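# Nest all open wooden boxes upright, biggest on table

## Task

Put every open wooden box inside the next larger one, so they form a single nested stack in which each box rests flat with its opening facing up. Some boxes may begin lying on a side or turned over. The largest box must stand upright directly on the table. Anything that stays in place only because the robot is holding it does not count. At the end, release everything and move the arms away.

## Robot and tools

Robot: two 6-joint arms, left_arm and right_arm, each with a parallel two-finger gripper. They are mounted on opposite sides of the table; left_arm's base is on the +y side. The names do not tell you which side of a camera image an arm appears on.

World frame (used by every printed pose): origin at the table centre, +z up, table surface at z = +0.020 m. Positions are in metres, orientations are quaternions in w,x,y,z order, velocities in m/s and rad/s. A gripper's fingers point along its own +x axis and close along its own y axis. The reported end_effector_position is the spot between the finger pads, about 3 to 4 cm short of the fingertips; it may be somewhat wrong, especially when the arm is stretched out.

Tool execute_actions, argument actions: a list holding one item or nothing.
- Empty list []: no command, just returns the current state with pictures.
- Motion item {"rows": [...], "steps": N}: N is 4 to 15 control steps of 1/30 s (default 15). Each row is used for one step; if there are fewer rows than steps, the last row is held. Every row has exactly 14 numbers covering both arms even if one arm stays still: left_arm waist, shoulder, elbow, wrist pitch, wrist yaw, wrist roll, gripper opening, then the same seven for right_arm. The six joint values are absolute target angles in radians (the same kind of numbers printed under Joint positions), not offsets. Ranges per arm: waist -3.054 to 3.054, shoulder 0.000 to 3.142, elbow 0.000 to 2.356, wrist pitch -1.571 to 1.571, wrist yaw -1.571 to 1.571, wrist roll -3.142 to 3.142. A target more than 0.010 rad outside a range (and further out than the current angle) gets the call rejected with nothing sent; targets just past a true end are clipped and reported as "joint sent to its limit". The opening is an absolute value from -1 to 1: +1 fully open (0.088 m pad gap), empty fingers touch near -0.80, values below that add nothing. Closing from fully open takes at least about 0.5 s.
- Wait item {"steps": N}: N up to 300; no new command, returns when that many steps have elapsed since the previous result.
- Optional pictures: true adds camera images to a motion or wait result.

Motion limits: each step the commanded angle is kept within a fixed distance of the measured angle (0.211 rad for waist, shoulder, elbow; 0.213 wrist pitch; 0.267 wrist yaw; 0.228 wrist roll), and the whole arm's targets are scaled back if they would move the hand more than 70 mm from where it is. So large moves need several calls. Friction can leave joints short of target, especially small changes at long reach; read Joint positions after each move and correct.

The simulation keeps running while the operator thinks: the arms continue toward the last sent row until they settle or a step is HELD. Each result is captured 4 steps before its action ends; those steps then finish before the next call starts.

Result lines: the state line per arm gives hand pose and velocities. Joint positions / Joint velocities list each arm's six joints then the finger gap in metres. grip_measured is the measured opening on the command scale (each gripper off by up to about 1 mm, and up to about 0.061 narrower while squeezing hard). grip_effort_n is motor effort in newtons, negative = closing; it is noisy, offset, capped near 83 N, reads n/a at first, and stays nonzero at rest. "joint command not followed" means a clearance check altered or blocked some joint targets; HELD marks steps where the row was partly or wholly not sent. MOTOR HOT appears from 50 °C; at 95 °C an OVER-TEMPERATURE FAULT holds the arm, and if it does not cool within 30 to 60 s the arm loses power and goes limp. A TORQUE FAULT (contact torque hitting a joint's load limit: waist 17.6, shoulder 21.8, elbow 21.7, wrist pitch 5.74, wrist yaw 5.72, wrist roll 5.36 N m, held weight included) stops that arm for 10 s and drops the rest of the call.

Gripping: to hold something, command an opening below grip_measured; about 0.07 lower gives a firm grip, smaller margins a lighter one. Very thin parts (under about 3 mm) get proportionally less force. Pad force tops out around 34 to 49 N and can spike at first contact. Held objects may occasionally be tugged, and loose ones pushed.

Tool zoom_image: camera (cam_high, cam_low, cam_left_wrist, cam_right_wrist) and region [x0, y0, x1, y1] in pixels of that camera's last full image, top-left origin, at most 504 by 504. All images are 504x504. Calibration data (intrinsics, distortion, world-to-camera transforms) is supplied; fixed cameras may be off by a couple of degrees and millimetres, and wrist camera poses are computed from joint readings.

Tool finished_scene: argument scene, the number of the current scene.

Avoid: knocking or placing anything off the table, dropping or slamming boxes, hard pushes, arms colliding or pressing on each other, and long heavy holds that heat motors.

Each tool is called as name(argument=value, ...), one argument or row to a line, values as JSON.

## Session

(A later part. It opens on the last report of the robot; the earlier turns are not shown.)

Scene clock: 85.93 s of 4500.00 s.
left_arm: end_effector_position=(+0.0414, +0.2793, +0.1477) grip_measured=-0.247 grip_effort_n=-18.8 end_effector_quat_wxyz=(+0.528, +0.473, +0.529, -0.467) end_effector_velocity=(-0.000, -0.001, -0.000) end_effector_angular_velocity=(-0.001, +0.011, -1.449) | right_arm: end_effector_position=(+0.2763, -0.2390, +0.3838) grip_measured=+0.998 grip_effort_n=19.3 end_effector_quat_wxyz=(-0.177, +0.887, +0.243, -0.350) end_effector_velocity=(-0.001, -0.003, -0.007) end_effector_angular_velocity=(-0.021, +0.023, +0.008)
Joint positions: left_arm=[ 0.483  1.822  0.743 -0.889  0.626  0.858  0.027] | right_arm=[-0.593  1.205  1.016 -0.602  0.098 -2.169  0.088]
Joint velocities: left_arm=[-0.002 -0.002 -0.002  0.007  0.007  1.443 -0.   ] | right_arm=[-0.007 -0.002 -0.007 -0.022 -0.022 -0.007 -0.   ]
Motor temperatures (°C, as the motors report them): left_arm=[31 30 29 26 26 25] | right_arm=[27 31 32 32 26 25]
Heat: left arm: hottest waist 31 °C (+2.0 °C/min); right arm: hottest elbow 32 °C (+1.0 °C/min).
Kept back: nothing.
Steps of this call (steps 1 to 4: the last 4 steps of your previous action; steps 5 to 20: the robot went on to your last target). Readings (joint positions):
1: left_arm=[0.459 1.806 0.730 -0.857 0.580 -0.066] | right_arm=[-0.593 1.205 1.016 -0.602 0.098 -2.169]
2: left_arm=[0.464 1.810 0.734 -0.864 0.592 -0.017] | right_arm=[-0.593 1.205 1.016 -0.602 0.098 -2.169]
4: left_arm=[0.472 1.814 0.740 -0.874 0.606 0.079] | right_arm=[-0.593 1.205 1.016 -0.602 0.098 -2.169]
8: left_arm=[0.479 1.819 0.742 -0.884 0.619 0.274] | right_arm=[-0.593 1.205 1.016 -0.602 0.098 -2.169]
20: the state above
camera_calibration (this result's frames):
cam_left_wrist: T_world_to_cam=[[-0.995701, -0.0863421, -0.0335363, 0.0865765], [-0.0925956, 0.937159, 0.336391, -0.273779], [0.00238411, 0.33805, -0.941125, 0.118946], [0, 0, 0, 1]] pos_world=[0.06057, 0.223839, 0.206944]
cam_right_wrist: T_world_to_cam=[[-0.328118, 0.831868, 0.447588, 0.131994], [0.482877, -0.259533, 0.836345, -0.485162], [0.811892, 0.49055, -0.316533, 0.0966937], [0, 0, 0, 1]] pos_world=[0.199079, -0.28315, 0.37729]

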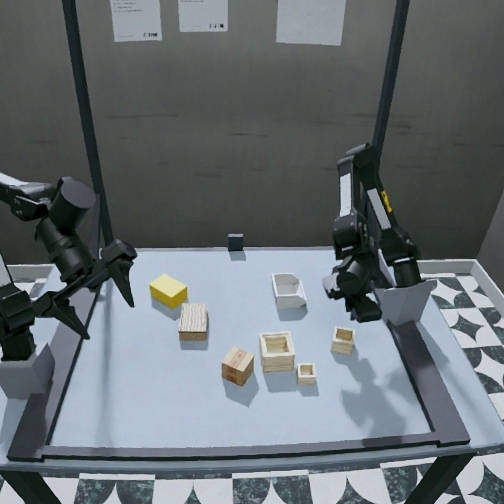

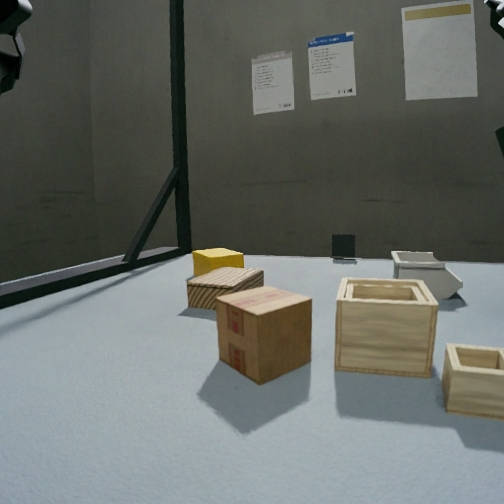

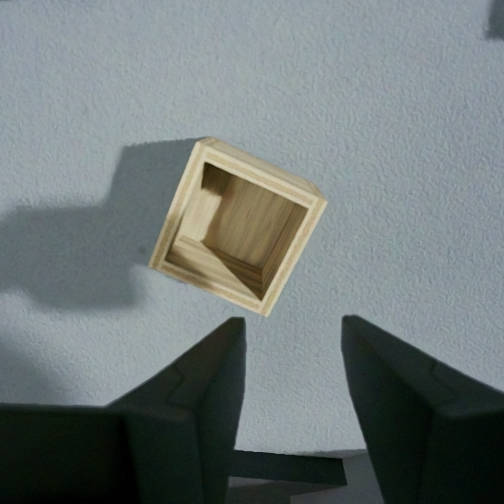

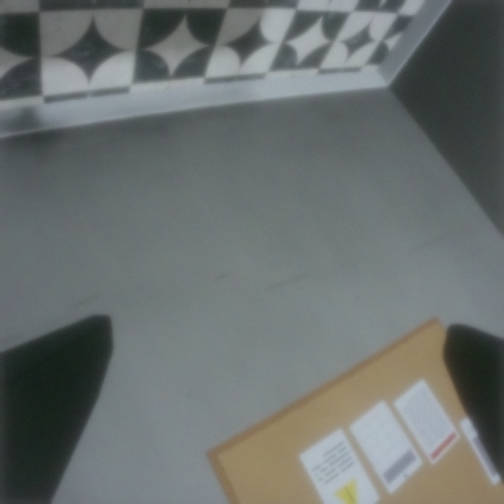

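execute_actions(
  actions=[
    {"rows":[[0.38,1.90,0.675,-0.67,0.665,1.13,-0.25,-0.593,1.2,1.0,-0.6,0.1,-2.169,1]],"steps":15},
  ],
)

execute_actions(
  actions=[
    {"steps":10},
  ],
  pictures=true,
)

Scene clock: 86.73 s of 4500.00 s.
left_arm: end_effector_position=(+0.0467, +0.2734, +0.1136) grip_measured=-0.247 grip_effort_n=-18.4 end_effector_quat_wxyz=(+0.426, +0.569, +0.423, -0.562) end_effector_velocity=(+0.006, -0.007, -0.008) end_effector_angular_velocity=(-0.025, -0.031, -0.013) | right_arm: end_effector_position=(+0.2763, -0.2390, +0.3838) grip_measured=+0.998 grip_effort_n=19.8 end_effector_quat_wxyz=(-0.177, +0.887, +0.243, -0.350) end_effector_velocity=(-0.001, -0.001, -0.002) end_effector_angular_velocity=(-0.009, +0.004, +0.006)
Joint positions: left_arm=[ 0.386  1.889  0.684 -0.684  0.659  1.139  0.027] | right_arm=[-0.593  1.205  1.016 -0.602  0.098 -2.169  0.088]
Joint velocities: left_arm=[-0.027  0.007 -0.017  0.095  0.007 -0.051  0.   ] | right_arm=[-0.002 -0.002 -0.002 -0.007 -0.007 -0.007 -0.   ]
Motor temperatures (°C, as the motors report them): left_arm=[31 30 29 26 26 25] | right_arm=[27 31 32 32 26 25]
Heat: left arm: hottest waist 31 °C (+2.0 °C/min); right arm: hottest elbow 32 °C (+1.0 °C/min).
Steps of this call (steps 1 to 13: the robot went on to your last target; steps 14 to 24: the first 11 steps of this action). Readings (joint positions):
14: left_arm=[0.479 1.827 0.738 -0.871 0.630 1.226] | right_arm=[-0.593 1.205 1.016 -0.602 0.098 -2.169]
15: left_arm=[0.461 1.837 0.727 -0.816 0.638 1.204] | right_arm=[-0.593 1.205 1.016 -0.602 0.098 -2.169]
17: left_arm=[0.422 1.866 0.712 -0.752 0.648 1.174] | right_arm=[-0.593 1.205 1.016 -0.602 0.098 -2.169]
21: left_arm=[0.390 1.887 0.686 -0.701 0.656 1.147] | right_arm=[-0.593 1.205 1.016 -0.602 0.098 -2.169]
24: the state above

Scene clock: 87.07 s of 4500.00 s.
left_arm: end_effector_position=(+0.0470, +0.2732, +0.1120) grip_measured=-0.247 grip_effort_n=-18.4 end_effector_quat_wxyz=(+0.426, +0.569, +0.422, -0.562) end_effector_velocity=(-0.006, +0.006, -0.003) end_effector_angular_velocity=(+0.015, +0.027, +0.043) | right_arm: end_effector_position=(+0.2763, -0.2390, +0.3838) grip_measured=+0.998 grip_effort_n=19.8 end_effector_quat_wxyz=(-0.177, +0.887, +0.243, -0.350) end_effector_velocity=(-0.001, -0.001, +0.000) end_effector_angular_velocity=(-0.005, +0.002, +0.007)
Joint positions: left_arm=[ 0.382  1.892  0.68  -0.673  0.661  1.133  0.027] | right_arm=[-0.593  1.205  1.016 -0.602  0.098 -2.169  0.088]
Joint velocities: left_arm=[-0.002  0.002 -0.012 -0.022  0.007 -0.022 -0.   ] | right_arm=[-0.002 -0.002  0.002 -0.007 -0.007 -0.007 -0.   ]
Motor temperatures (°C, as the motors report them): left_arm=[31 30 29 26 26 25] | right_arm=[27 31 32 32 26 25]
Heat: left arm: hottest waist 31 °C (+2.0 °C/min); right arm: hottest elbow 32 °C (+1.0 °C/min).
Kept back: nothing.
Steps of this call (steps 1 to 4: the last 4 steps of your previous action; steps 5 to 10: the robot went on to your last target). Readings (joint positions):
1: left_arm=[0.385 1.890 0.683 -0.681 0.659 1.138] | right_arm=[-0.593 1.205 1.016 -0.602 0.098 -2.169]
2: left_arm=[0.384 1.890 0.682 -0.679 0.660 1.137] | right_arm=[-0.593 1.205 1.016 -0.602 0.098 -2.169]
4: left_arm=[0.383 1.891 0.681 -0.676 0.660 1.135] | right_arm=[-0.593 1.205 1.016 -0.602 0.098 -2.169]
8: left_arm=[0.382 1.892 0.680 -0.673 0.661 1.134] | right_arm=[-0.593 1.205 1.016 -0.602 0.098 -2.169]
10: the state above
camera_calibration (this result's frames):
cam_left_wrist: T_world_to_cam=[[-0.950137, 0.309366, -0.0391403, -0.0192286], [0.279229, 0.899945, 0.334859, -0.262663], [0.138818, 0.307233, -0.941455, 0.0894475], [0, 0, 0, 1]] pos_world=[0.0426563, 0.214849, 0.171413]
cam_right_wrist: T_world_to_cam=[[-0.328118, 0.831868, 0.447588, 0.131994], [0.482877, -0.259533, 0.836345, -0.485162], [0.811892, 0.49055, -0.316533, 0.0966937], [0, 0, 0, 1]] pos_world=[0.199079, -0.28315, 0.37729]

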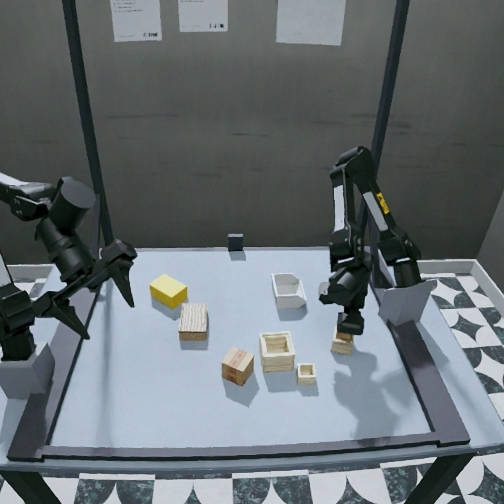

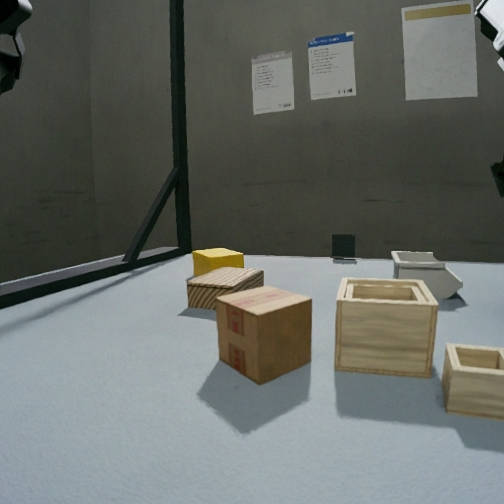

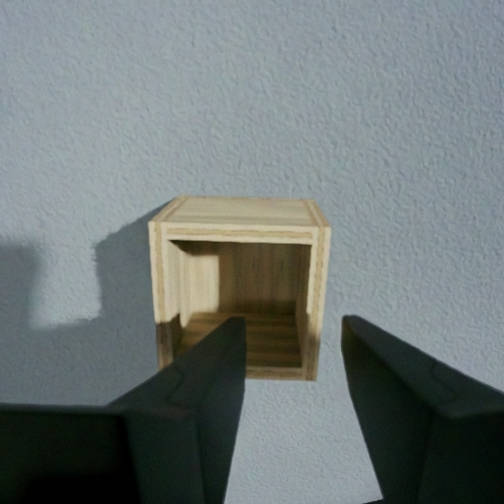

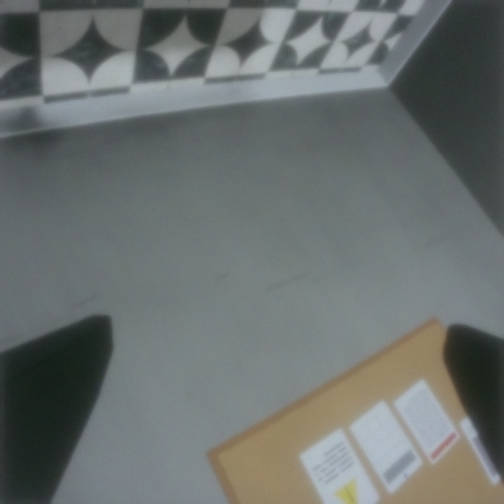

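execute_actions(
  actions=[
    {"rows":[[0.278,1.945,0.58,-0.45,0.695,1.011,-0.25,-0.593,1.2,1.0,-0.6,0.1,-2.169,1]],"steps":15},
  ],
)

execute_actions(
  actions=[
    {"steps":10},
  ],
  pictures=true,
)

Scene clock: 87.63 s of 4500.00 s.
left_arm: end_effector_position=(+0.0415, +0.2773, +0.0789) grip_measured=-0.247 grip_effort_n=-18.4 end_effector_quat_wxyz=(+0.424, +0.571, +0.420, -0.564) end_effector_velocity=(+0.002, -0.006, -0.006) end_effector_angular_velocity=(-0.023, -0.020, +0.007) | right_arm: end_effector_position=(+0.2763, -0.2390, +0.3838) grip_measured=+0.998 grip_effort_n=19.3 end_effector_quat_wxyz=(-0.177, +0.887, +0.243, -0.350) end_effector_velocity=(-0.003, +0.001, -0.000) end_effector_angular_velocity=(-0.003, +0.010, +0.018)
Joint positions: left_arm=[ 0.283  1.935  0.589 -0.464  0.689  1.021  0.027] | right_arm=[-0.593  1.205  1.016 -0.602  0.098 -2.169  0.088]
Joint velocities: left_arm=[-0.027  0.002 -0.017  0.081  0.007 -0.066 -0.   ] | right_arm=[-0.002 -0.002  0.002 -0.007 -0.022 -0.007 -0.   ]
Motor temperatures (°C, as the motors report them): left_arm=[31 30 29 26 26 25] | right_arm=[27 31 32 32 26 25]
Heat: left arm: hottest waist 31 °C (+2.0 °C/min); right arm: hottest elbow 32 °C (+1.0 °C/min).
Steps of this call (steps 1 to 6: the robot went on to your last target; steps 7 to 17: the first 11 steps of this action). Readings (joint positions):
7: left_arm=[0.378 1.895 0.671 -0.650 0.664 1.119] | right_arm=[-0.593 1.205 1.016 -0.602 0.098 -2.169]
8: left_arm=[0.360 1.900 0.654 -0.593 0.671 1.093] | right_arm=[-0.593 1.205 1.016 -0.602 0.098 -2.169]
10: left_arm=[0.321 1.917 0.627 -0.536 0.681 1.060] | right_arm=[-0.593 1.205 1.016 -0.602 0.098 -2.169]
14: left_arm=[0.288 1.935 0.593 -0.482 0.687 1.030] | right_arm=[-0.593 1.205 1.016 -0.602 0.098 -2.169]
17: the state above

Scene clock: 87.97 s of 4500.00 s.
left_arm: end_effector_position=(+0.0415, +0.2772, +0.0776) grip_measured=-0.247 grip_effort_n=-18.4 end_effector_quat_wxyz=(+0.424, +0.571, +0.419, -0.564) end_effector_velocity=(+0.000, +0.002, -0.001) end_effector_angular_velocity=(+0.005, -0.006, +0.019) | right_arm: end_effector_position=(+0.2763, -0.2390, +0.3838) grip_measured=+0.998 grip_effort_n=19.3 end_effector_quat_wxyz=(-0.177, +0.887, +0.243, -0.350) end_effector_velocity=(-0.000, -0.003, +0.000) end_effector_angular_velocity=(+0.006, +0.010, -0.006)
Joint positions: left_arm=[ 0.279  1.937  0.585 -0.452  0.691  1.015  0.027] | right_arm=[-0.593  1.205  1.016 -0.602  0.098 -2.169  0.088]
Joint velocities: left_arm=[-0.002 -0.002 -0.007  0.007 -0.007 -0.022 -0.   ] | right_arm=[-0.007 -0.007 -0.002 -0.007 -0.007  0.007 -0.   ]
Motor temperatures (°C, as the motors report them): left_arm=[31 30 29 26 26 25] | right_arm=[27 31 32 32 26 25]
Heat: left arm: hottest waist 31 °C (+2.0 °C/min); right arm: hottest elbow 32 °C (+1.0 °C/min).
Kept back: nothing.
Steps of this call (steps 1 to 4: the last 4 steps of your previous action; steps 5 to 10: the robot went on to your last target). Readings (joint positions):
1: left_arm=[0.283 1.935 0.589 -0.461 0.690 1.019] | right_arm=[-0.593 1.205 1.016 -0.602 0.098 -2.169]
2: left_arm=[0.282 1.936 0.588 -0.459 0.690 1.018] | right_arm=[-0.593 1.205 1.016 -0.602 0.098 -2.169]
4: left_arm=[0.281 1.936 0.587 -0.456 0.690 1.016] | right_arm=[-0.593 1.205 1.016 -0.602 0.098 -2.169]
8: left_arm=[0.280 1.937 0.585 -0.453 0.691 1.015] | right_arm=[-0.593 1.205 1.016 -0.602 0.098 -2.169]
10: the state above
camera_calibration (this result's frames):
cam_left_wrist: T_world_to_cam=[[-0.947498, 0.317348, -0.0392079, -0.0293637], [0.28709, 0.898264, 0.332717, -0.252992], [0.140806, 0.303992, -0.942211, 0.0574728], [0, 0, 0, 1]] pos_world=[0.036717, 0.219101, 0.137175]
cam_right_wrist: T_world_to_cam=[[-0.328118, 0.831868, 0.447588, 0.131994], [0.482877, -0.259533, 0.836345, -0.485162], [0.811892, 0.49055, -0.316533, 0.0966937], [0, 0, 0, 1]] pos_world=[0.199079, -0.28315, 0.37729]

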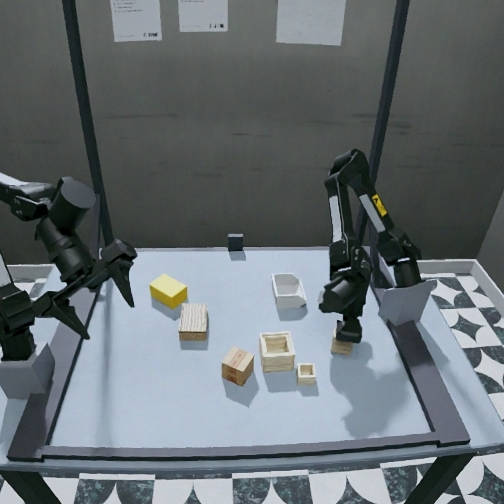

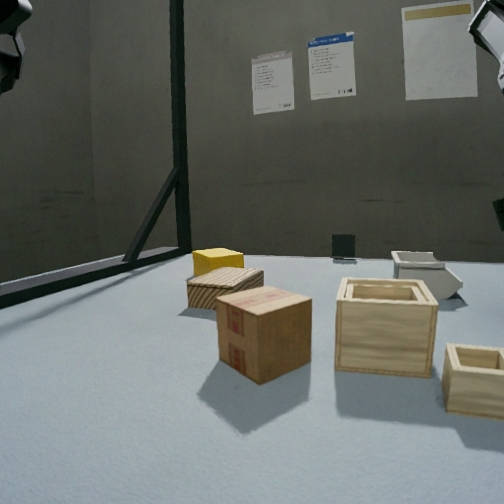

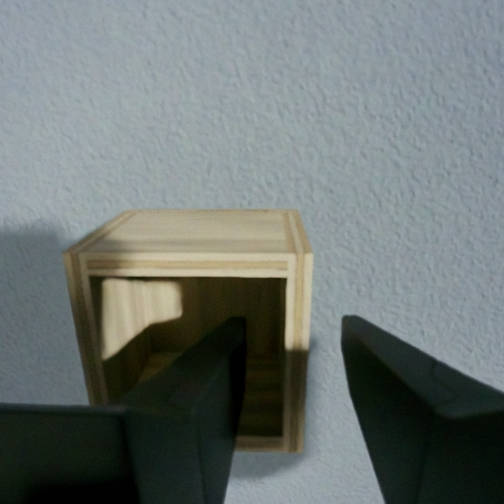

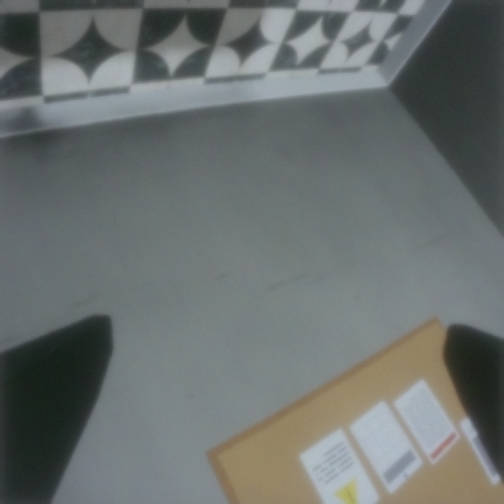

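execute_actions(
  actions=[
    {"rows":[[0.279,1.937,0.585,-0.452,0.691,1.015,-1,-0.593,1.2,1.0,-0.6,0.1,-2.169,1]],"steps":15},
  ],
)

execute_actions(
  actions=[
    {"rows":[[0.52,1.82,0.80,-0.98,0.62,1.2,-1,-0.593,1.2,1.0,-0.6,0.1,-2.169,1]],"steps":15},
  ],
)

execute_actions(
  actions=[
    {"rows":[[0.26,2.23,1.63,-1.16,0.71,0.6,-1,-0.593,1.2,1.0,-0.6,0.1,-2.169,1]],"steps":15},
  ],
)

execute_actions(
  actions=[
    {"steps":25},
  ],
  pictures=true,
)

Scene clock: 88.67 s of 4500.00 s.
left_arm: end_effector_position=(+0.0415, +0.2774, +0.0776) grip_measured=-0.723 grip_effort_n=-83.5 end_effector_quat_wxyz=(+0.425, +0.570, +0.420, -0.564) end_effector_velocity=(-0.002, +0.002, +0.000) end_effector_angular_velocity=(+0.016, +0.004, +0.017) | right_arm: end_effector_position=(+0.2763, -0.2390, +0.3838) grip_measured=+0.998 grip_effort_n=19.3 end_effector_quat_wxyz=(-0.177, +0.887, +0.243, -0.350) end_effector_velocity=(+0.000, -0.001, -0.003) end_effector_angular_velocity=(-0.013, +0.007, +0.004)
Joint positions: left_arm=[ 0.28   1.937  0.585 -0.452  0.691  1.014  0.004] | right_arm=[-0.593  1.205  1.016 -0.602  0.098 -2.169  0.088]
Joint velocities: left_arm=[-0.002 -0.002  0.002 -0.022 -0.007 -0.007  0.   ] | right_arm=[-0.002  0.002 -0.002 -0.007 -0.007 -0.007 -0.   ]
Motor temperatures (°C, as the motors report them): left_arm=[31 30 29 26 26 25] | right_arm=[27 31 32 32 26 25]
Heat: left arm: hottest waist 31 °C (+2.0 °C/min); right arm: hottest elbow 32 °C (+1.0 °C/min).
Steps of this call (steps 1 to 10: the robot went on to your last target; steps 11 to 21: the first 11 steps of this action). Readings (joint positions):
11: left_arm=[0.279 1.937 0.585 -0.452 0.691 1.014] | right_arm=[-0.593 1.205 1.016 -0.602 0.098 -2.169]
12: left_arm=[0.279 1.937 0.585 -0.452 0.691 1.014] | right_arm=[-0.593 1.205 1.016 -0.602 0.098 -2.169]
14: left_arm=[0.279 1.937 0.585 -0.452 0.691 1.014] | right_arm=[-0.593 1.205 1.016 -0.602 0.098 -2.169]
18: left_arm=[0.280 1.937 0.585 -0.452 0.691 1.014] | right_arm=[-0.593 1.205 1.016 -0.602 0.098 -2.169]
21: the state above

Scene clock: 89.17 s of 4500.00 s.
left_arm: end_effector_position=(+0.0525, +0.2691, +0.1569) grip_measured=-0.723 grip_effort_n=-83.5 end_effector_quat_wxyz=(+0.458, +0.554, +0.428, -0.547) end_effector_velocity=(-0.121, +0.106, +0.003) end_effector_angular_velocity=(+0.397, +0.535, +0.450) | right_arm: end_effector_position=(+0.2763, -0.2390, +0.3838) grip_measured=+0.998 grip_effort_n=18.8 end_effector_quat_wxyz=(-0.177, +0.887, +0.243, -0.350) end_effector_velocity=(-0.000, -0.003, +0.000) end_effector_angular_velocity=(-0.013, -0.006, +0.010)
Joint positions: left_arm=[ 0.504  1.831  0.784 -0.881  0.629  1.183  0.004] | right_arm=[-0.593  1.205  1.016 -0.602  0.098 -2.169  0.088]
Joint velocities: left_arm=[ 0.066 -0.007 -0.002 -0.872 -0.066  0.11  -0.   ] | right_arm=[-0.007 -0.007 -0.002 -0.007 -0.007 -0.022 -0.   ]
Motor temperatures (°C, as the motors report them): left_arm=[31 30 29 26 26 25] | right_arm=[27 31 32 32 26 25]
Heat: left arm: hottest waist 31 °C (+2.0 °C/min); right arm: hottest elbow 32 °C (+1.0 °C/min).
Steps of this call (steps 1 to 4: the last 4 steps of your previous action; steps 5 to 15: the first 11 steps of this action). Readings (joint positions):
5: left_arm=[0.286 1.933 0.596 -0.471 0.689 1.029] | right_arm=[-0.593 1.205 1.016 -0.602 0.098 -2.169]
6: left_arm=[0.310 1.927 0.617 -0.517 0.678 1.058] | right_arm=[-0.593 1.205 1.016 -0.602 0.098 -2.169]
8: left_arm=[0.378 1.900 0.673 -0.583 0.659 1.105] | right_arm=[-0.593 1.205 1.016 -0.602 0.098 -2.169]
12: left_arm=[0.484 1.840 0.772 -0.755 0.637 1.166] | right_arm=[-0.593 1.205 1.016 -0.602 0.098 -2.169]
15: the state above

Scene clock: 89.67 s of 4500.00 s.
left_arm: end_effector_position=(+0.0545, +0.1907, +0.1284) grip_measured=-0.723 grip_effort_n=-83.5 end_effector_quat_wxyz=(+0.466, +0.451, +0.623, -0.437) end_effector_velocity=(+0.144, -0.323, +0.093) end_effector_angular_velocity=(-0.389, -0.541, +0.167) | right_arm: end_effector_position=(+0.2763, -0.2390, +0.3838) grip_measured=+0.998 grip_effort_n=19.3 end_effector_quat_wxyz=(-0.177, +0.887, +0.243, -0.350) end_effector_velocity=(+0.000, -0.004, -0.004) end_effector_angular_velocity=(-0.010, +0.020, -0.011)
Joint positions: left_arm=[ 0.268  2.194  1.242 -1.147  0.699  0.703  0.004] | right_arm=[-0.593  1.205  1.016 -0.602  0.098 -2.169  0.088]
Joint velocities: left_arm=[-0.051  0.3    1.253 -0.051  0.037 -0.799 -0.   ] | right_arm=[-0.007 -0.002 -0.002 -0.022 -0.007  0.007  0.   ]
Motor temperatures (°C, as the motors report them): left_arm=[31 30 29 26 26 25] | right_arm=[27 31 32 32 26 25]
Heat: left arm: hottest waist 31 °C (+2.0 °C/min); right arm: hottest elbow 32 °C (+1.0 °C/min).
Steps of this call (steps 1 to 4: the last 4 steps of your previous action; steps 5 to 15: the first 11 steps of this action). Readings (joint positions):
5: left_arm=[0.504 1.845 0.804 -0.974 0.625 1.170] | right_arm=[-0.593 1.205 1.016 -0.602 0.098 -2.169]
6: left_arm=[0.469 1.883 0.846 -1.036 0.642 1.117] | right_arm=[-0.593 1.205 1.016 -0.602 0.098 -2.169]
8: left_arm=[0.378 1.976 0.940 -1.074 0.673 1.020] | right_arm=[-0.593 1.205 1.016 -0.602 0.098 -2.169]
12: left_arm=[0.281 2.135 1.118 -1.130 0.696 0.826] | right_arm=[-0.593 1.205 1.016 -0.602 0.098 -2.169]
15: the state above

Scene clock: 90.50 s of 4500.00 s.
left_arm: end_effector_position=(+0.0764, +0.0861, +0.1826) grip_measured=-0.723 grip_effort_n=-83.5 end_effector_quat_wxyz=(+0.528, +0.478, +0.508, -0.484) end_effector_velocity=(-0.000, -0.000, +0.000) end_effector_angular_velocity=(+0.007, -0.003, +0.022) | right_arm: end_effector_position=(+0.2763, -0.2390, +0.3838) grip_measured=+0.998 grip_effort_n=19.3 end_effector_quat_wxyz=(-0.177, +0.887, +0.243, -0.350) end_effector_velocity=(+0.002, -0.003, -0.001) end_effector_angular_velocity=(-0.019, -0.013, -0.003)
Joint positions: left_arm=[ 0.259  2.22   1.621 -1.159  0.709  0.603  0.004] | right_arm=[-0.593  1.205  1.016 -0.602  0.098 -2.169  0.088]
Joint velocities: left_arm=[-0.002  0.002  0.007 -0.007 -0.007 -0.022 -0.   ] | right_arm=[-0.007 -0.002 -0.002 -0.007  0.007 -0.022 -0.   ]
Motor temperatures (°C, as the motors report them): left_arm=[31 30 29 26 26 25] | right_arm=[27 31 32 32 26 25]
Heat: left arm: hottest waist 31 °C (+2.0 °C/min); right arm: hottest elbow 32 °C (+1.0 °C/min).
Kept back: nothing.
Steps of this call (steps 1 to 4: the last 4 steps of your previous action; steps 5 to 25: the robot went on to your last target). Readings (joint positions):
1: left_arm=[0.267 2.202 1.284 -1.149 0.701 0.679] | right_arm=[-0.593 1.205 1.016 -0.602 0.098 -2.169]
2: left_arm=[0.265 2.207 1.328 -1.151 0.702 0.661] | right_arm=[-0.593 1.205 1.016 -0.602 0.098 -2.169]
4: left_arm=[0.264 2.213 1.417 -1.153 0.704 0.637] | right_arm=[-0.593 1.205 1.016 -0.602 0.098 -2.169]
8: left_arm=[0.262 2.215 1.562 -1.154 0.708 0.615] | right_arm=[-0.593 1.205 1.016 -0.602 0.098 -2.169]
25: the state above
camera_calibration (this result's frames):
cam_left_wrist: T_world_to_cam=[[-0.99815, -0.0439058, -0.0420695, 0.10401], [-0.0546351, 0.951264, 0.303499, -0.0993515], [0.0266938, 0.305236, -0.951903, 0.219993], [0, 0, 0, 1]] pos_world=[0.0925171, 0.0319266, 0.24394]
cam_right_wrist: T_world_to_cam=[[-0.328118, 0.831868, 0.447588, 0.131994], [0.482877, -0.259533, 0.836345, -0.485162], [0.811892, 0.49055, -0.316533, 0.0966937], [0, 0, 0, 1]] pos_world=[0.199079, -0.28315, 0.37729]

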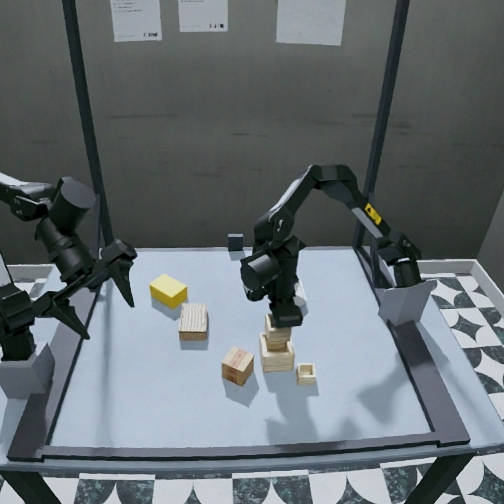

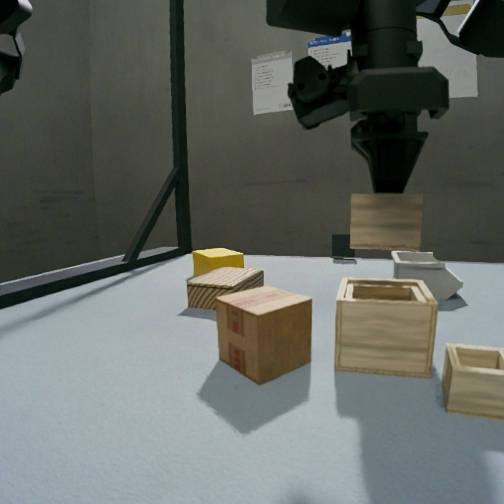

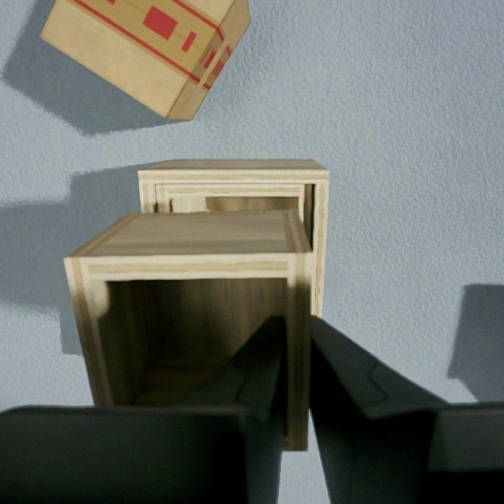

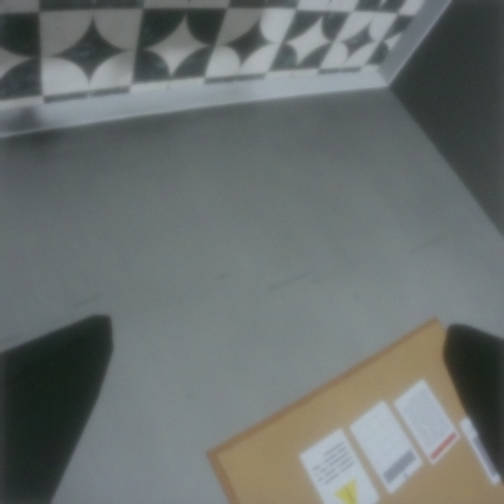

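execute_actions(
  actions=[
    {"rows":[[0.228,2.262,1.575,-1.075,0.713,0.61,-1,-0.593,1.2,1.0,-0.6,0.1,-2.169,1]],"steps":15},
  ],
)

execute_actions(
  actions=[
    {"steps":10},
  ],
  pictures=true,
)

Scene clock: 91.07 s of 4500.00 s.
left_arm: end_effector_position=(+0.0816, +0.0879, +0.1567) grip_measured=-0.723 grip_effort_n=-83.5 end_effector_quat_wxyz=(+0.515, +0.489, +0.507, -0.489) end_effector_velocity=(+0.005, -0.003, -0.000) end_effector_angular_velocity=(-0.007, -0.034, -0.018) | right_arm: end_effector_position=(+0.2763, -0.2390, +0.3838) grip_measured=+0.998 grip_effort_n=19.3 end_effector_quat_wxyz=(-0.177, +0.887, +0.243, -0.350) end_effector_velocity=(-0.001, -0.001, -0.004) end_effector_angular_velocity=(-0.019, +0.007, +0.019)
Joint positions: left_arm=[ 0.225  2.254  1.581 -1.082  0.709  0.606  0.004] | right_arm=[-0.593  1.205  1.016 -0.602  0.098 -2.169  0.088]
Joint velocities: left_arm=[-0.002 -0.002 -0.002  0.037 -0.022 -0.007 -0.   ] | right_arm=[-0.007 -0.002 -0.007 -0.007 -0.022 -0.022 -0.   ]
Motor temperatures (°C, as the motors report them): left_arm=[31 30 29 26 26 25] | right_arm=[27 31 32 32 26 25]
Heat: left arm: hottest waist 31 °C (+2.0 °C/min); right arm: hottest elbow 32 °C (+1.0 °C/min).
Steps of this call (steps 1 to 6: the robot went on to your last target; steps 7 to 17: the first 11 steps of this action). Readings (joint positions):
7: left_arm=[0.258 2.222 1.619 -1.154 0.709 0.603] | right_arm=[-0.593 1.205 1.016 -0.602 0.098 -2.169]
8: left_arm=[0.255 2.224 1.613 -1.133 0.709 0.603] | right_arm=[-0.593 1.205 1.016 -0.602 0.098 -2.169]
10: left_arm=[0.244 2.233 1.604 -1.107 0.709 0.604] | right_arm=[-0.593 1.205 1.016 -0.602 0.098 -2.169]
14: left_arm=[0.227 2.252 1.584 -1.088 0.709 0.606] | right_arm=[-0.593 1.205 1.016 -0.602 0.098 -2.169]
17: the state above

Scene clock: 91.40 s of 4500.00 s.
left_arm: end_effector_position=(+0.0821, +0.0875, +0.1565) grip_measured=-0.723 grip_effort_n=-83.5 end_effector_quat_wxyz=(+0.515, +0.489, +0.505, -0.490) end_effector_velocity=(-0.003, +0.002, -0.001) end_effector_angular_velocity=(+0.004, +0.012, +0.028) | right_arm: end_effector_position=(+0.2763, -0.2390, +0.3838) grip_measured=+0.998 grip_effort_n=19.3 end_effector_quat_wxyz=(-0.177, +0.887, +0.243, -0.350) end_effector_velocity=(+0.000, -0.004, -0.004) end_effector_angular_velocity=(-0.019, +0.012, -0.003)
Joint positions: left_arm=[ 0.225  2.254  1.58  -1.077  0.709  0.607  0.004] | right_arm=[-0.593  1.205  1.016 -0.602  0.098 -2.169  0.088]
Joint velocities: left_arm=[-0.002 -0.002 -0.007 -0.007  0.007 -0.022 -0.   ] | right_arm=[-0.007 -0.002 -0.002 -0.022 -0.007 -0.007 -0.   ]
Motor temperatures (°C, as the motors report them): left_arm=[31 30 29 26 26 25] | right_arm=[27 31 32 32 26 25]
Heat: left arm: hottest waist 31 °C (+2.0 °C/min); right arm: hottest elbow 32 °C (+1.0 °C/min).
Kept back: nothing.
Steps of this call (steps 1 to 4: the last 4 steps of your previous action; steps 5 to 10: the robot went on to your last target). Readings (joint positions):
1: left_arm=[0.225 2.254 1.581 -1.080 0.709 0.606] | right_arm=[-0.593 1.205 1.016 -0.602 0.098 -2.169]
2: left_arm=[0.225 2.254 1.581 -1.079 0.709 0.607] | right_arm=[-0.593 1.205 1.016 -0.602 0.098 -2.169]
4: left_arm=[0.225 2.254 1.581 -1.078 0.709 0.607] | right_arm=[-0.593 1.205 1.016 -0.602 0.098 -2.169]
8: left_arm=[0.225 2.254 1.580 -1.077 0.709 0.607] | right_arm=[-0.593 1.205 1.016 -0.602 0.098 -2.169]
10: the state above
camera_calibration (this result's frames):
cam_left_wrist: T_world_to_cam=[[-0.999243, -0.0102365, -0.0375278, 0.10511], [-0.021738, 0.946999, 0.320499, -0.0974062], [0.032258, 0.321072, -0.946505, 0.191789], [0, 0, 0, 1]] pos_world=[0.0967266, 0.0317413, 0.216693]
cam_right_wrist: T_world_to_cam=[[-0.328118, 0.831868, 0.447588, 0.131994], [0.482877, -0.259533, 0.836345, -0.485162], [0.811892, 0.49055, -0.316533, 0.0966937], [0, 0, 0, 1]] pos_world=[0.199079, -0.28315, 0.37729]

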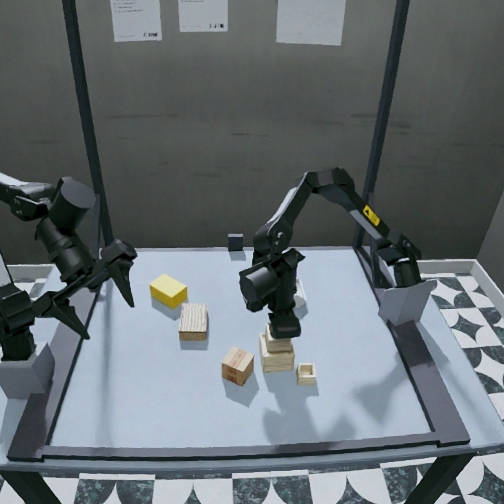

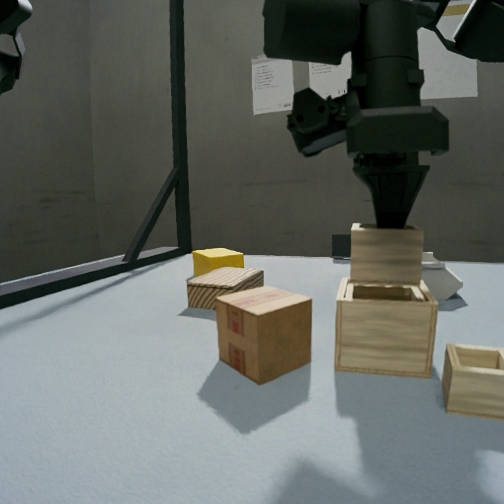

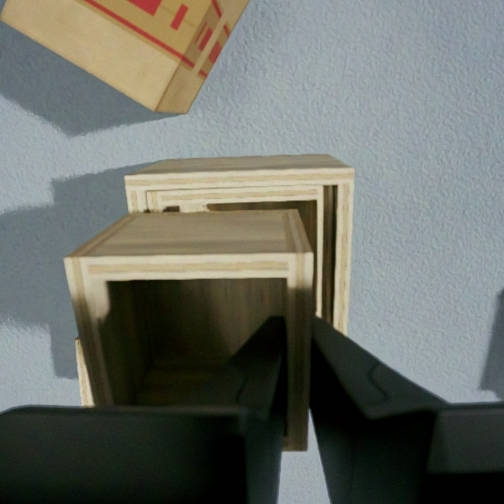

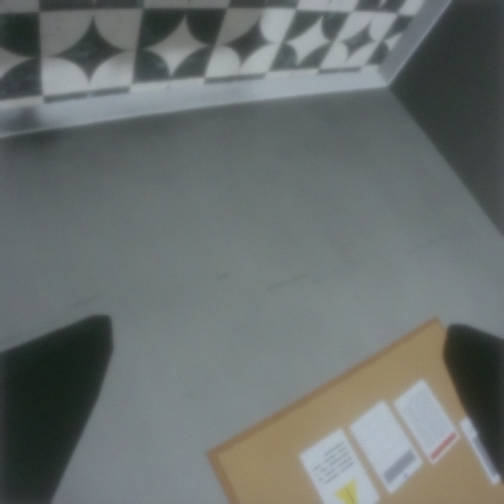

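execute_actions(
  actions=[
    {"rows":[[0.198,2.25,1.525,-1.01,0.713,0.61,-1,-0.593,1.2,1.0,-0.6,0.1,-2.169,1]],"steps":15},
  ],
)

execute_actions(
  actions=[
    {"steps":10},
  ],
  pictures=true,
)

Scene clock: 91.90 s of 4500.00 s.
left_arm: end_effector_position=(+0.0814, +0.0890, +0.1427) grip_measured=-0.723 grip_effort_n=-83.5 end_effector_quat_wxyz=(+0.508, +0.498, +0.498, -0.496) end_effector_velocity=(+0.004, +0.005, -0.002) end_effector_angular_velocity=(+0.016, -0.015, +0.014) | right_arm: end_effector_position=(+0.2763, -0.2390, +0.3838) grip_measured=+0.998 grip_effort_n=19.8 end_effector_quat_wxyz=(-0.177, +0.887, +0.243, -0.350) end_effector_velocity=(+0.001, -0.003, -0.003) end_effector_angular_velocity=(-0.011, +0.007, -0.000)
Joint positions: left_arm=[ 0.202  2.254  1.537 -1.016  0.711  0.607  0.004] | right_arm=[-0.593  1.205  1.016 -0.602  0.098 -2.169  0.088]
Joint velocities: left_arm=[ 0.002  0.002 -0.012  0.007 -0.022 -0.007 -0.   ] | right_arm=[-0.007 -0.002 -0.007 -0.007 -0.007 -0.007 -0.   ]
Motor temperatures (°C, as the motors report them): left_arm=[32 30 29 26 26 25] | right_arm=[27 31 32 32 26 25]
Heat: left arm: hottest waist 32 °C (+3.0 °C/min); right arm: hottest elbow 32 °C (+1.0 °C/min).
Steps of this call (steps 1 to 4: the robot went on to your last target; steps 5 to 15: the first 11 steps of this action). Readings (joint positions):
5: left_arm=[0.225 2.254 1.575 -1.069 0.710 0.607] | right_arm=[-0.593 1.205 1.016 -0.602 0.098 -2.169]
6: left_arm=[0.222 2.254 1.566 -1.053 0.710 0.607] | right_arm=[-0.593 1.205 1.016 -0.602 0.098 -2.169]
8: left_arm=[0.213 2.254 1.552 -1.036 0.710 0.607] | right_arm=[-0.593 1.205 1.016 -0.602 0.098 -2.169]
12: left_arm=[0.204 2.254 1.537 -1.020 0.710 0.607] | right_arm=[-0.593 1.205 1.016 -0.602 0.098 -2.169]
15: the state above

Scene clock: 92.23 s of 4500.00 s.
left_arm: end_effector_position=(+0.0815, +0.0892, +0.1425) grip_measured=-0.723 grip_effort_n=-83.5 end_effector_quat_wxyz=(+0.508, +0.498, +0.498, -0.496) end_effector_velocity=(-0.004, +0.003, -0.001) end_effector_angular_velocity=(+0.005, +0.012, +0.013) | right_arm: end_effector_position=(+0.2763, -0.2390, +0.3838) grip_measured=+0.998 grip_effort_n=19.3 end_effector_quat_wxyz=(-0.177, +0.887, +0.243, -0.350) end_effector_velocity=(-0.000, -0.001, +0.000) end_effector_angular_velocity=(-0.000, -0.012, +0.002)
Joint positions: left_arm=[ 0.202  2.254  1.535 -1.014  0.711  0.607  0.004] | right_arm=[-0.593  1.205  1.016 -0.602  0.098 -2.169  0.088]
Joint velocities: left_arm=[-0.002 -0.007 -0.012 -0.007  0.007 -0.007  0.   ] | right_arm=[ 0.002 -0.007 -0.007  0.007  0.007 -0.007 -0.   ]
Motor temperatures (°C, as the motors report them): left_arm=[32 30 29 26 26 25] | right_arm=[27 31 32 32 26 25]
Heat: left arm: hottest waist 32 °C (+3.0 °C/min); right arm: hottest elbow 32 °C (+1.0 °C/min).
Kept back: nothing.
Steps of this call (steps 1 to 4: the last 4 steps of your previous action; steps 5 to 10: the robot went on to your last target). Readings (joint positions):
1: left_arm=[0.202 2.254 1.536 -1.015 0.711 0.607] | right_arm=[-0.593 1.205 1.016 -0.602 0.098 -2.169]
2: left_arm=[0.202 2.254 1.536 -1.015 0.711 0.607] | right_arm=[-0.593 1.205 1.016 -0.602 0.098 -2.169]
4: left_arm=[0.202 2.254 1.535 -1.014 0.711 0.607] | right_arm=[-0.593 1.205 1.016 -0.602 0.098 -2.169]
8: left_arm=[0.202 2.254 1.535 -1.014 0.711 0.607] | right_arm=[-0.593 1.205 1.016 -0.602 0.098 -2.169]
10: the state above
camera_calibration (this result's frames):
cam_left_wrist: T_world_to_cam=[[-0.999013, 0.0194077, -0.0399531, 0.101689], [0.00550166, 0.946631, 0.322271, -0.0970161], [0.0440754, 0.321734, -0.945804, 0.176881], [0, 0, 0, 1]] pos_world=[0.0943264, 0.0329563, 0.202623]
cam_right_wrist: T_world_to_cam=[[-0.328118, 0.831868, 0.447588, 0.131994], [0.482877, -0.259533, 0.836345, -0.485162], [0.811892, 0.49055, -0.316533, 0.0966937], [0, 0, 0, 1]] pos_world=[0.199079, -0.28315, 0.37729]

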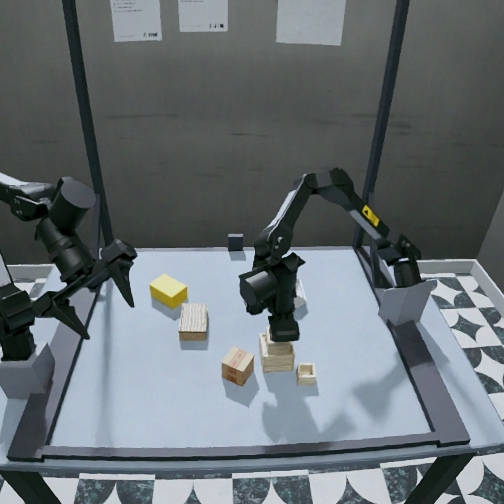

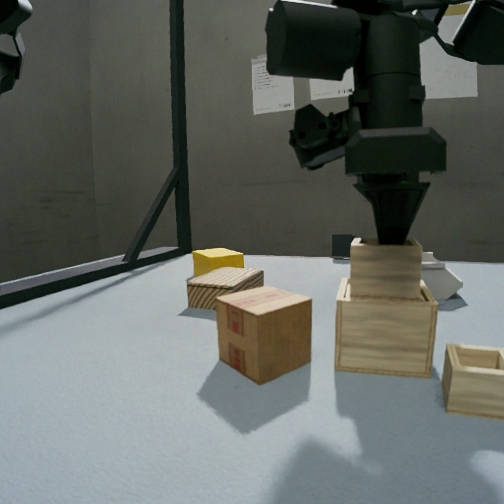

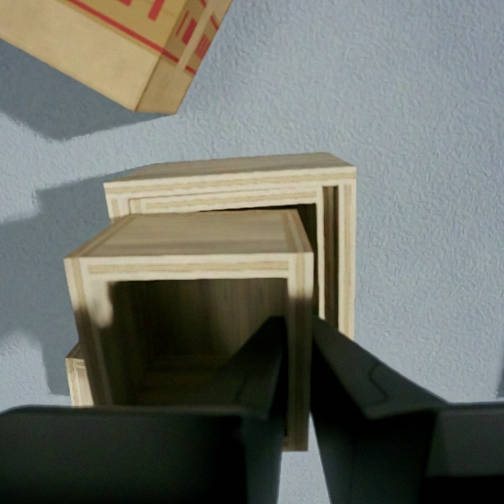

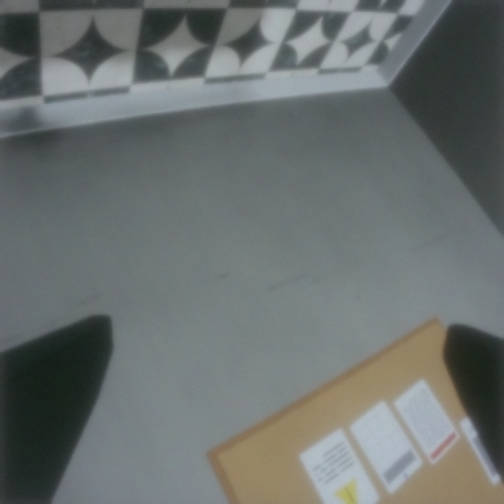

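execute_actions(
  actions=[
    {"rows":[[0.193,2.236,1.522,-1.008,0.713,0.61,-1,-0.593,1.2,1.0,-0.6,0.1,-2.169,1]],"steps":12},
  ],
)

execute_actions(
  actions=[
    {"rows":[[0.172,2.24,1.48,-0.95,0.713,0.61,-1,-0.593,1.2,1.0,-0.6,0.1,-2.169,1]],"steps":15},
  ],
)

execute_actions(
  actions=[
    {"steps":10},
  ],
  pictures=true,
)

Scene clock: 92.70 s of 4500.00 s.
left_arm: end_effector_position=(+0.0807, +0.0889, +0.1430) grip_measured=-0.723 grip_effort_n=-83.5 end_effector_quat_wxyz=(+0.508, +0.499, +0.496, -0.497) end_effector_velocity=(-0.004, +0.001, +0.000) end_effector_angular_velocity=(+0.010, -0.003, +0.004) | right_arm: end_effector_position=(+0.2763, -0.2390, +0.3838) grip_measured=+0.998 grip_effort_n=18.8 end_effector_quat_wxyz=(-0.177, +0.887, +0.243, -0.350) end_effector_velocity=(+0.002, -0.001, -0.001) end_effector_angular_velocity=(-0.003, -0.010, -0.004)
Joint positions: left_arm=[ 0.202  2.248  1.53  -1.009  0.71   0.607  0.004] | right_arm=[-0.593  1.205  1.016 -0.602  0.098 -2.169  0.088]
Joint velocities: left_arm=[-0.007 -0.012 -0.007 -0.007 -0.007 -0.007 -0.   ] | right_arm=[-0.002 -0.002 -0.007  0.007  0.007 -0.007 -0.   ]
Motor temperatures (°C, as the motors report them): left_arm=[32 30 29 26 26 25] | right_arm=[27 31 32 32 26 25]
Heat: left arm: hottest waist 32 °C (+3.0 °C/min); right arm: hottest elbow 32 °C (+1.0 °C/min).
Steps of this call (steps 1 to 6: the robot went on to your last target; steps 7 to 14: the first 8 steps of this action). Readings (joint positions):
7: left_arm=[0.202 2.253 1.535 -1.013 0.711 0.607] | right_arm=[-0.593 1.205 1.016 -0.602 0.098 -2.169]
8: left_arm=[0.202 2.251 1.533 -1.012 0.711 0.607] | right_arm=[-0.593 1.205 1.016 -0.602 0.098 -2.169]
10: left_arm=[0.202 2.249 1.532 -1.010 0.710 0.607] | right_arm=[-0.593 1.205 1.016 -0.602 0.098 -2.169]
14: the state above

Scene clock: 93.20 s of 4500.00 s.
left_arm: end_effector_position=(+0.0812, +0.0906, +0.1393) grip_measured=-0.723 grip_effort_n=-83.5 end_effector_quat_wxyz=(+0.509, +0.506, +0.484, -0.501) end_effector_velocity=(+0.003, +0.002, -0.002) end_effector_angular_velocity=(+0.006, -0.023, -0.002) | right_arm: end_effector_position=(+0.2763, -0.2390, +0.3838) grip_measured=+0.998 grip_effort_n=19.8 end_effector_quat_wxyz=(-0.177, +0.887, +0.243, -0.350) end_effector_velocity=(-0.002, -0.002, -0.006) end_effector_angular_velocity=(-0.026, +0.014, +0.005)
Joint positions: left_arm=[ 0.196  2.233  1.494 -0.962  0.703  0.607  0.004] | right_arm=[-0.593  1.205  1.016 -0.602  0.098 -2.169  0.088]
Joint velocities: left_arm=[-0.002 -0.007 -0.017  0.022 -0.022 -0.007 -0.   ] | right_arm=[ 0.002  0.002 -0.002 -0.022 -0.007 -0.007 -0.   ]
Motor temperatures (°C, as the motors report them): left_arm=[32 30 29 26 26 25] | right_arm=[27 31 32 32 26 25]
Heat: left arm: hottest waist 32 °C (+3.0 °C/min); right arm: hottest elbow 32 °C (+1.0 °C/min).
Steps of this call (steps 1 to 4: the last 4 steps of your previous action; steps 5 to 15: the first 11 steps of this action). Readings (joint positions):
5: left_arm=[0.201 2.247 1.526 -1.003 0.710 0.607] | right_arm=[-0.593 1.205 1.016 -0.602 0.098 -2.169]
6: left_arm=[0.199 2.244 1.517 -0.993 0.710 0.607] | right_arm=[-0.593 1.205 1.016 -0.602 0.098 -2.169]
8: left_arm=[0.197 2.238 1.506 -0.980 0.707 0.607] | right_arm=[-0.593 1.205 1.016 -0.602 0.098 -2.169]
12: left_arm=[0.196 2.233 1.496 -0.966 0.704 0.607] | right_arm=[-0.593 1.205 1.016 -0.602 0.098 -2.169]
15: the state above

Scene clock: 93.53 s of 4500.00 s.
left_arm: end_effector_position=(+0.0815, +0.0908, +0.1392) grip_measured=-0.723 grip_effort_n=-83.5 end_effector_quat_wxyz=(+0.509, +0.507, +0.483, -0.501) end_effector_velocity=(-0.002, -0.001, +0.000) end_effector_angular_velocity=(-0.008, +0.004, +0.030) | right_arm: end_effector_position=(+0.2763, -0.2390, +0.3838) grip_measured=+0.998 grip_effort_n=19.3 end_effector_quat_wxyz=(-0.177, +0.887, +0.243, -0.350) end_effector_velocity=(-0.002, +0.000, -0.000) end_effector_angular_velocity=(-0.006, +0.002, +0.011)
Joint positions: left_arm=[ 0.196  2.232  1.492 -0.959  0.702  0.607  0.004] | right_arm=[-0.593  1.205  1.016 -0.602  0.098 -2.169  0.088]
Joint velocities: left_arm=[-0.002 -0.007 -0.007  0.007  0.007 -0.037 -0.   ] | right_arm=[ 0.002 -0.002  0.002 -0.007 -0.007 -0.007 -0.   ]
Motor temperatures (°C, as the motors report them): left_arm=[32 30 29 26 26 25] | right_arm=[27 31 32 32 26 25]
Heat: left arm: hottest waist 32 °C (+3.0 °C/min); right arm: hottest elbow 32 °C (+1.0 °C/min).
Kept back: nothing.
Steps of this call (steps 1 to 4: the last 4 steps of your previous action; steps 5 to 10: the robot went on to your last target). Readings (joint positions):
1: left_arm=[0.196 2.232 1.493 -0.961 0.703 0.607] | right_arm=[-0.593 1.205 1.016 -0.602 0.098 -2.169]
2: left_arm=[0.196 2.232 1.493 -0.961 0.703 0.607] | right_arm=[-0.593 1.205 1.016 -0.602 0.098 -2.169]
4: left_arm=[0.196 2.232 1.492 -0.960 0.702 0.607] | right_arm=[-0.593 1.205 1.016 -0.602 0.098 -2.169]
8: left_arm=[0.196 2.232 1.492 -0.959 0.702 0.607] | right_arm=[-0.593 1.205 1.016 -0.602 0.098 -2.169]
10: the state above
camera_calibration (this result's frames):
cam_left_wrist: T_world_to_cam=[[-0.997137, 0.0451815, -0.0606318, 0.10186], [0.024071, 0.949807, 0.311909, -0.0978305], [0.0716811, 0.309557, -0.948175, 0.172484], [0, 0, 0, 1]] pos_world=[0.0915597, 0.0349244, 0.200235]
cam_right_wrist: T_world_to_cam=[[-0.328118, 0.831868, 0.447588, 0.131994], [0.482877, -0.259533, 0.836345, -0.485162], [0.811892, 0.49055, -0.316533, 0.0966937], [0, 0, 0, 1]] pos_world=[0.199079, -0.28315, 0.37729]

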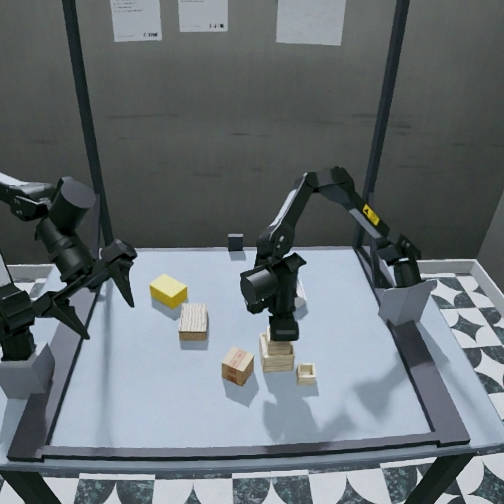

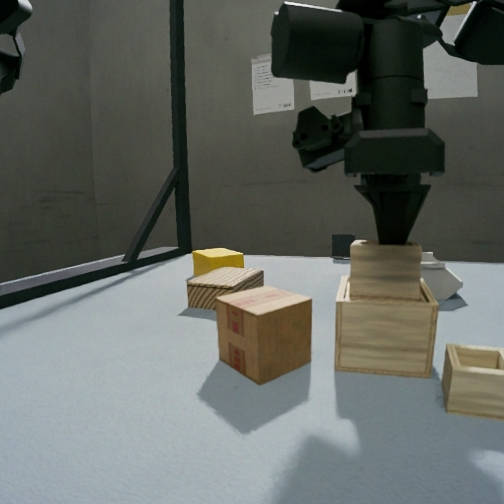

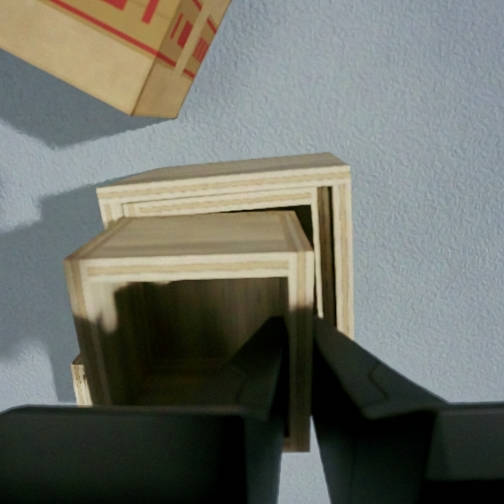

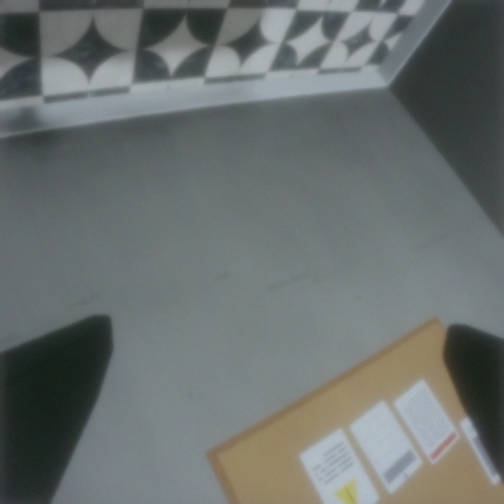

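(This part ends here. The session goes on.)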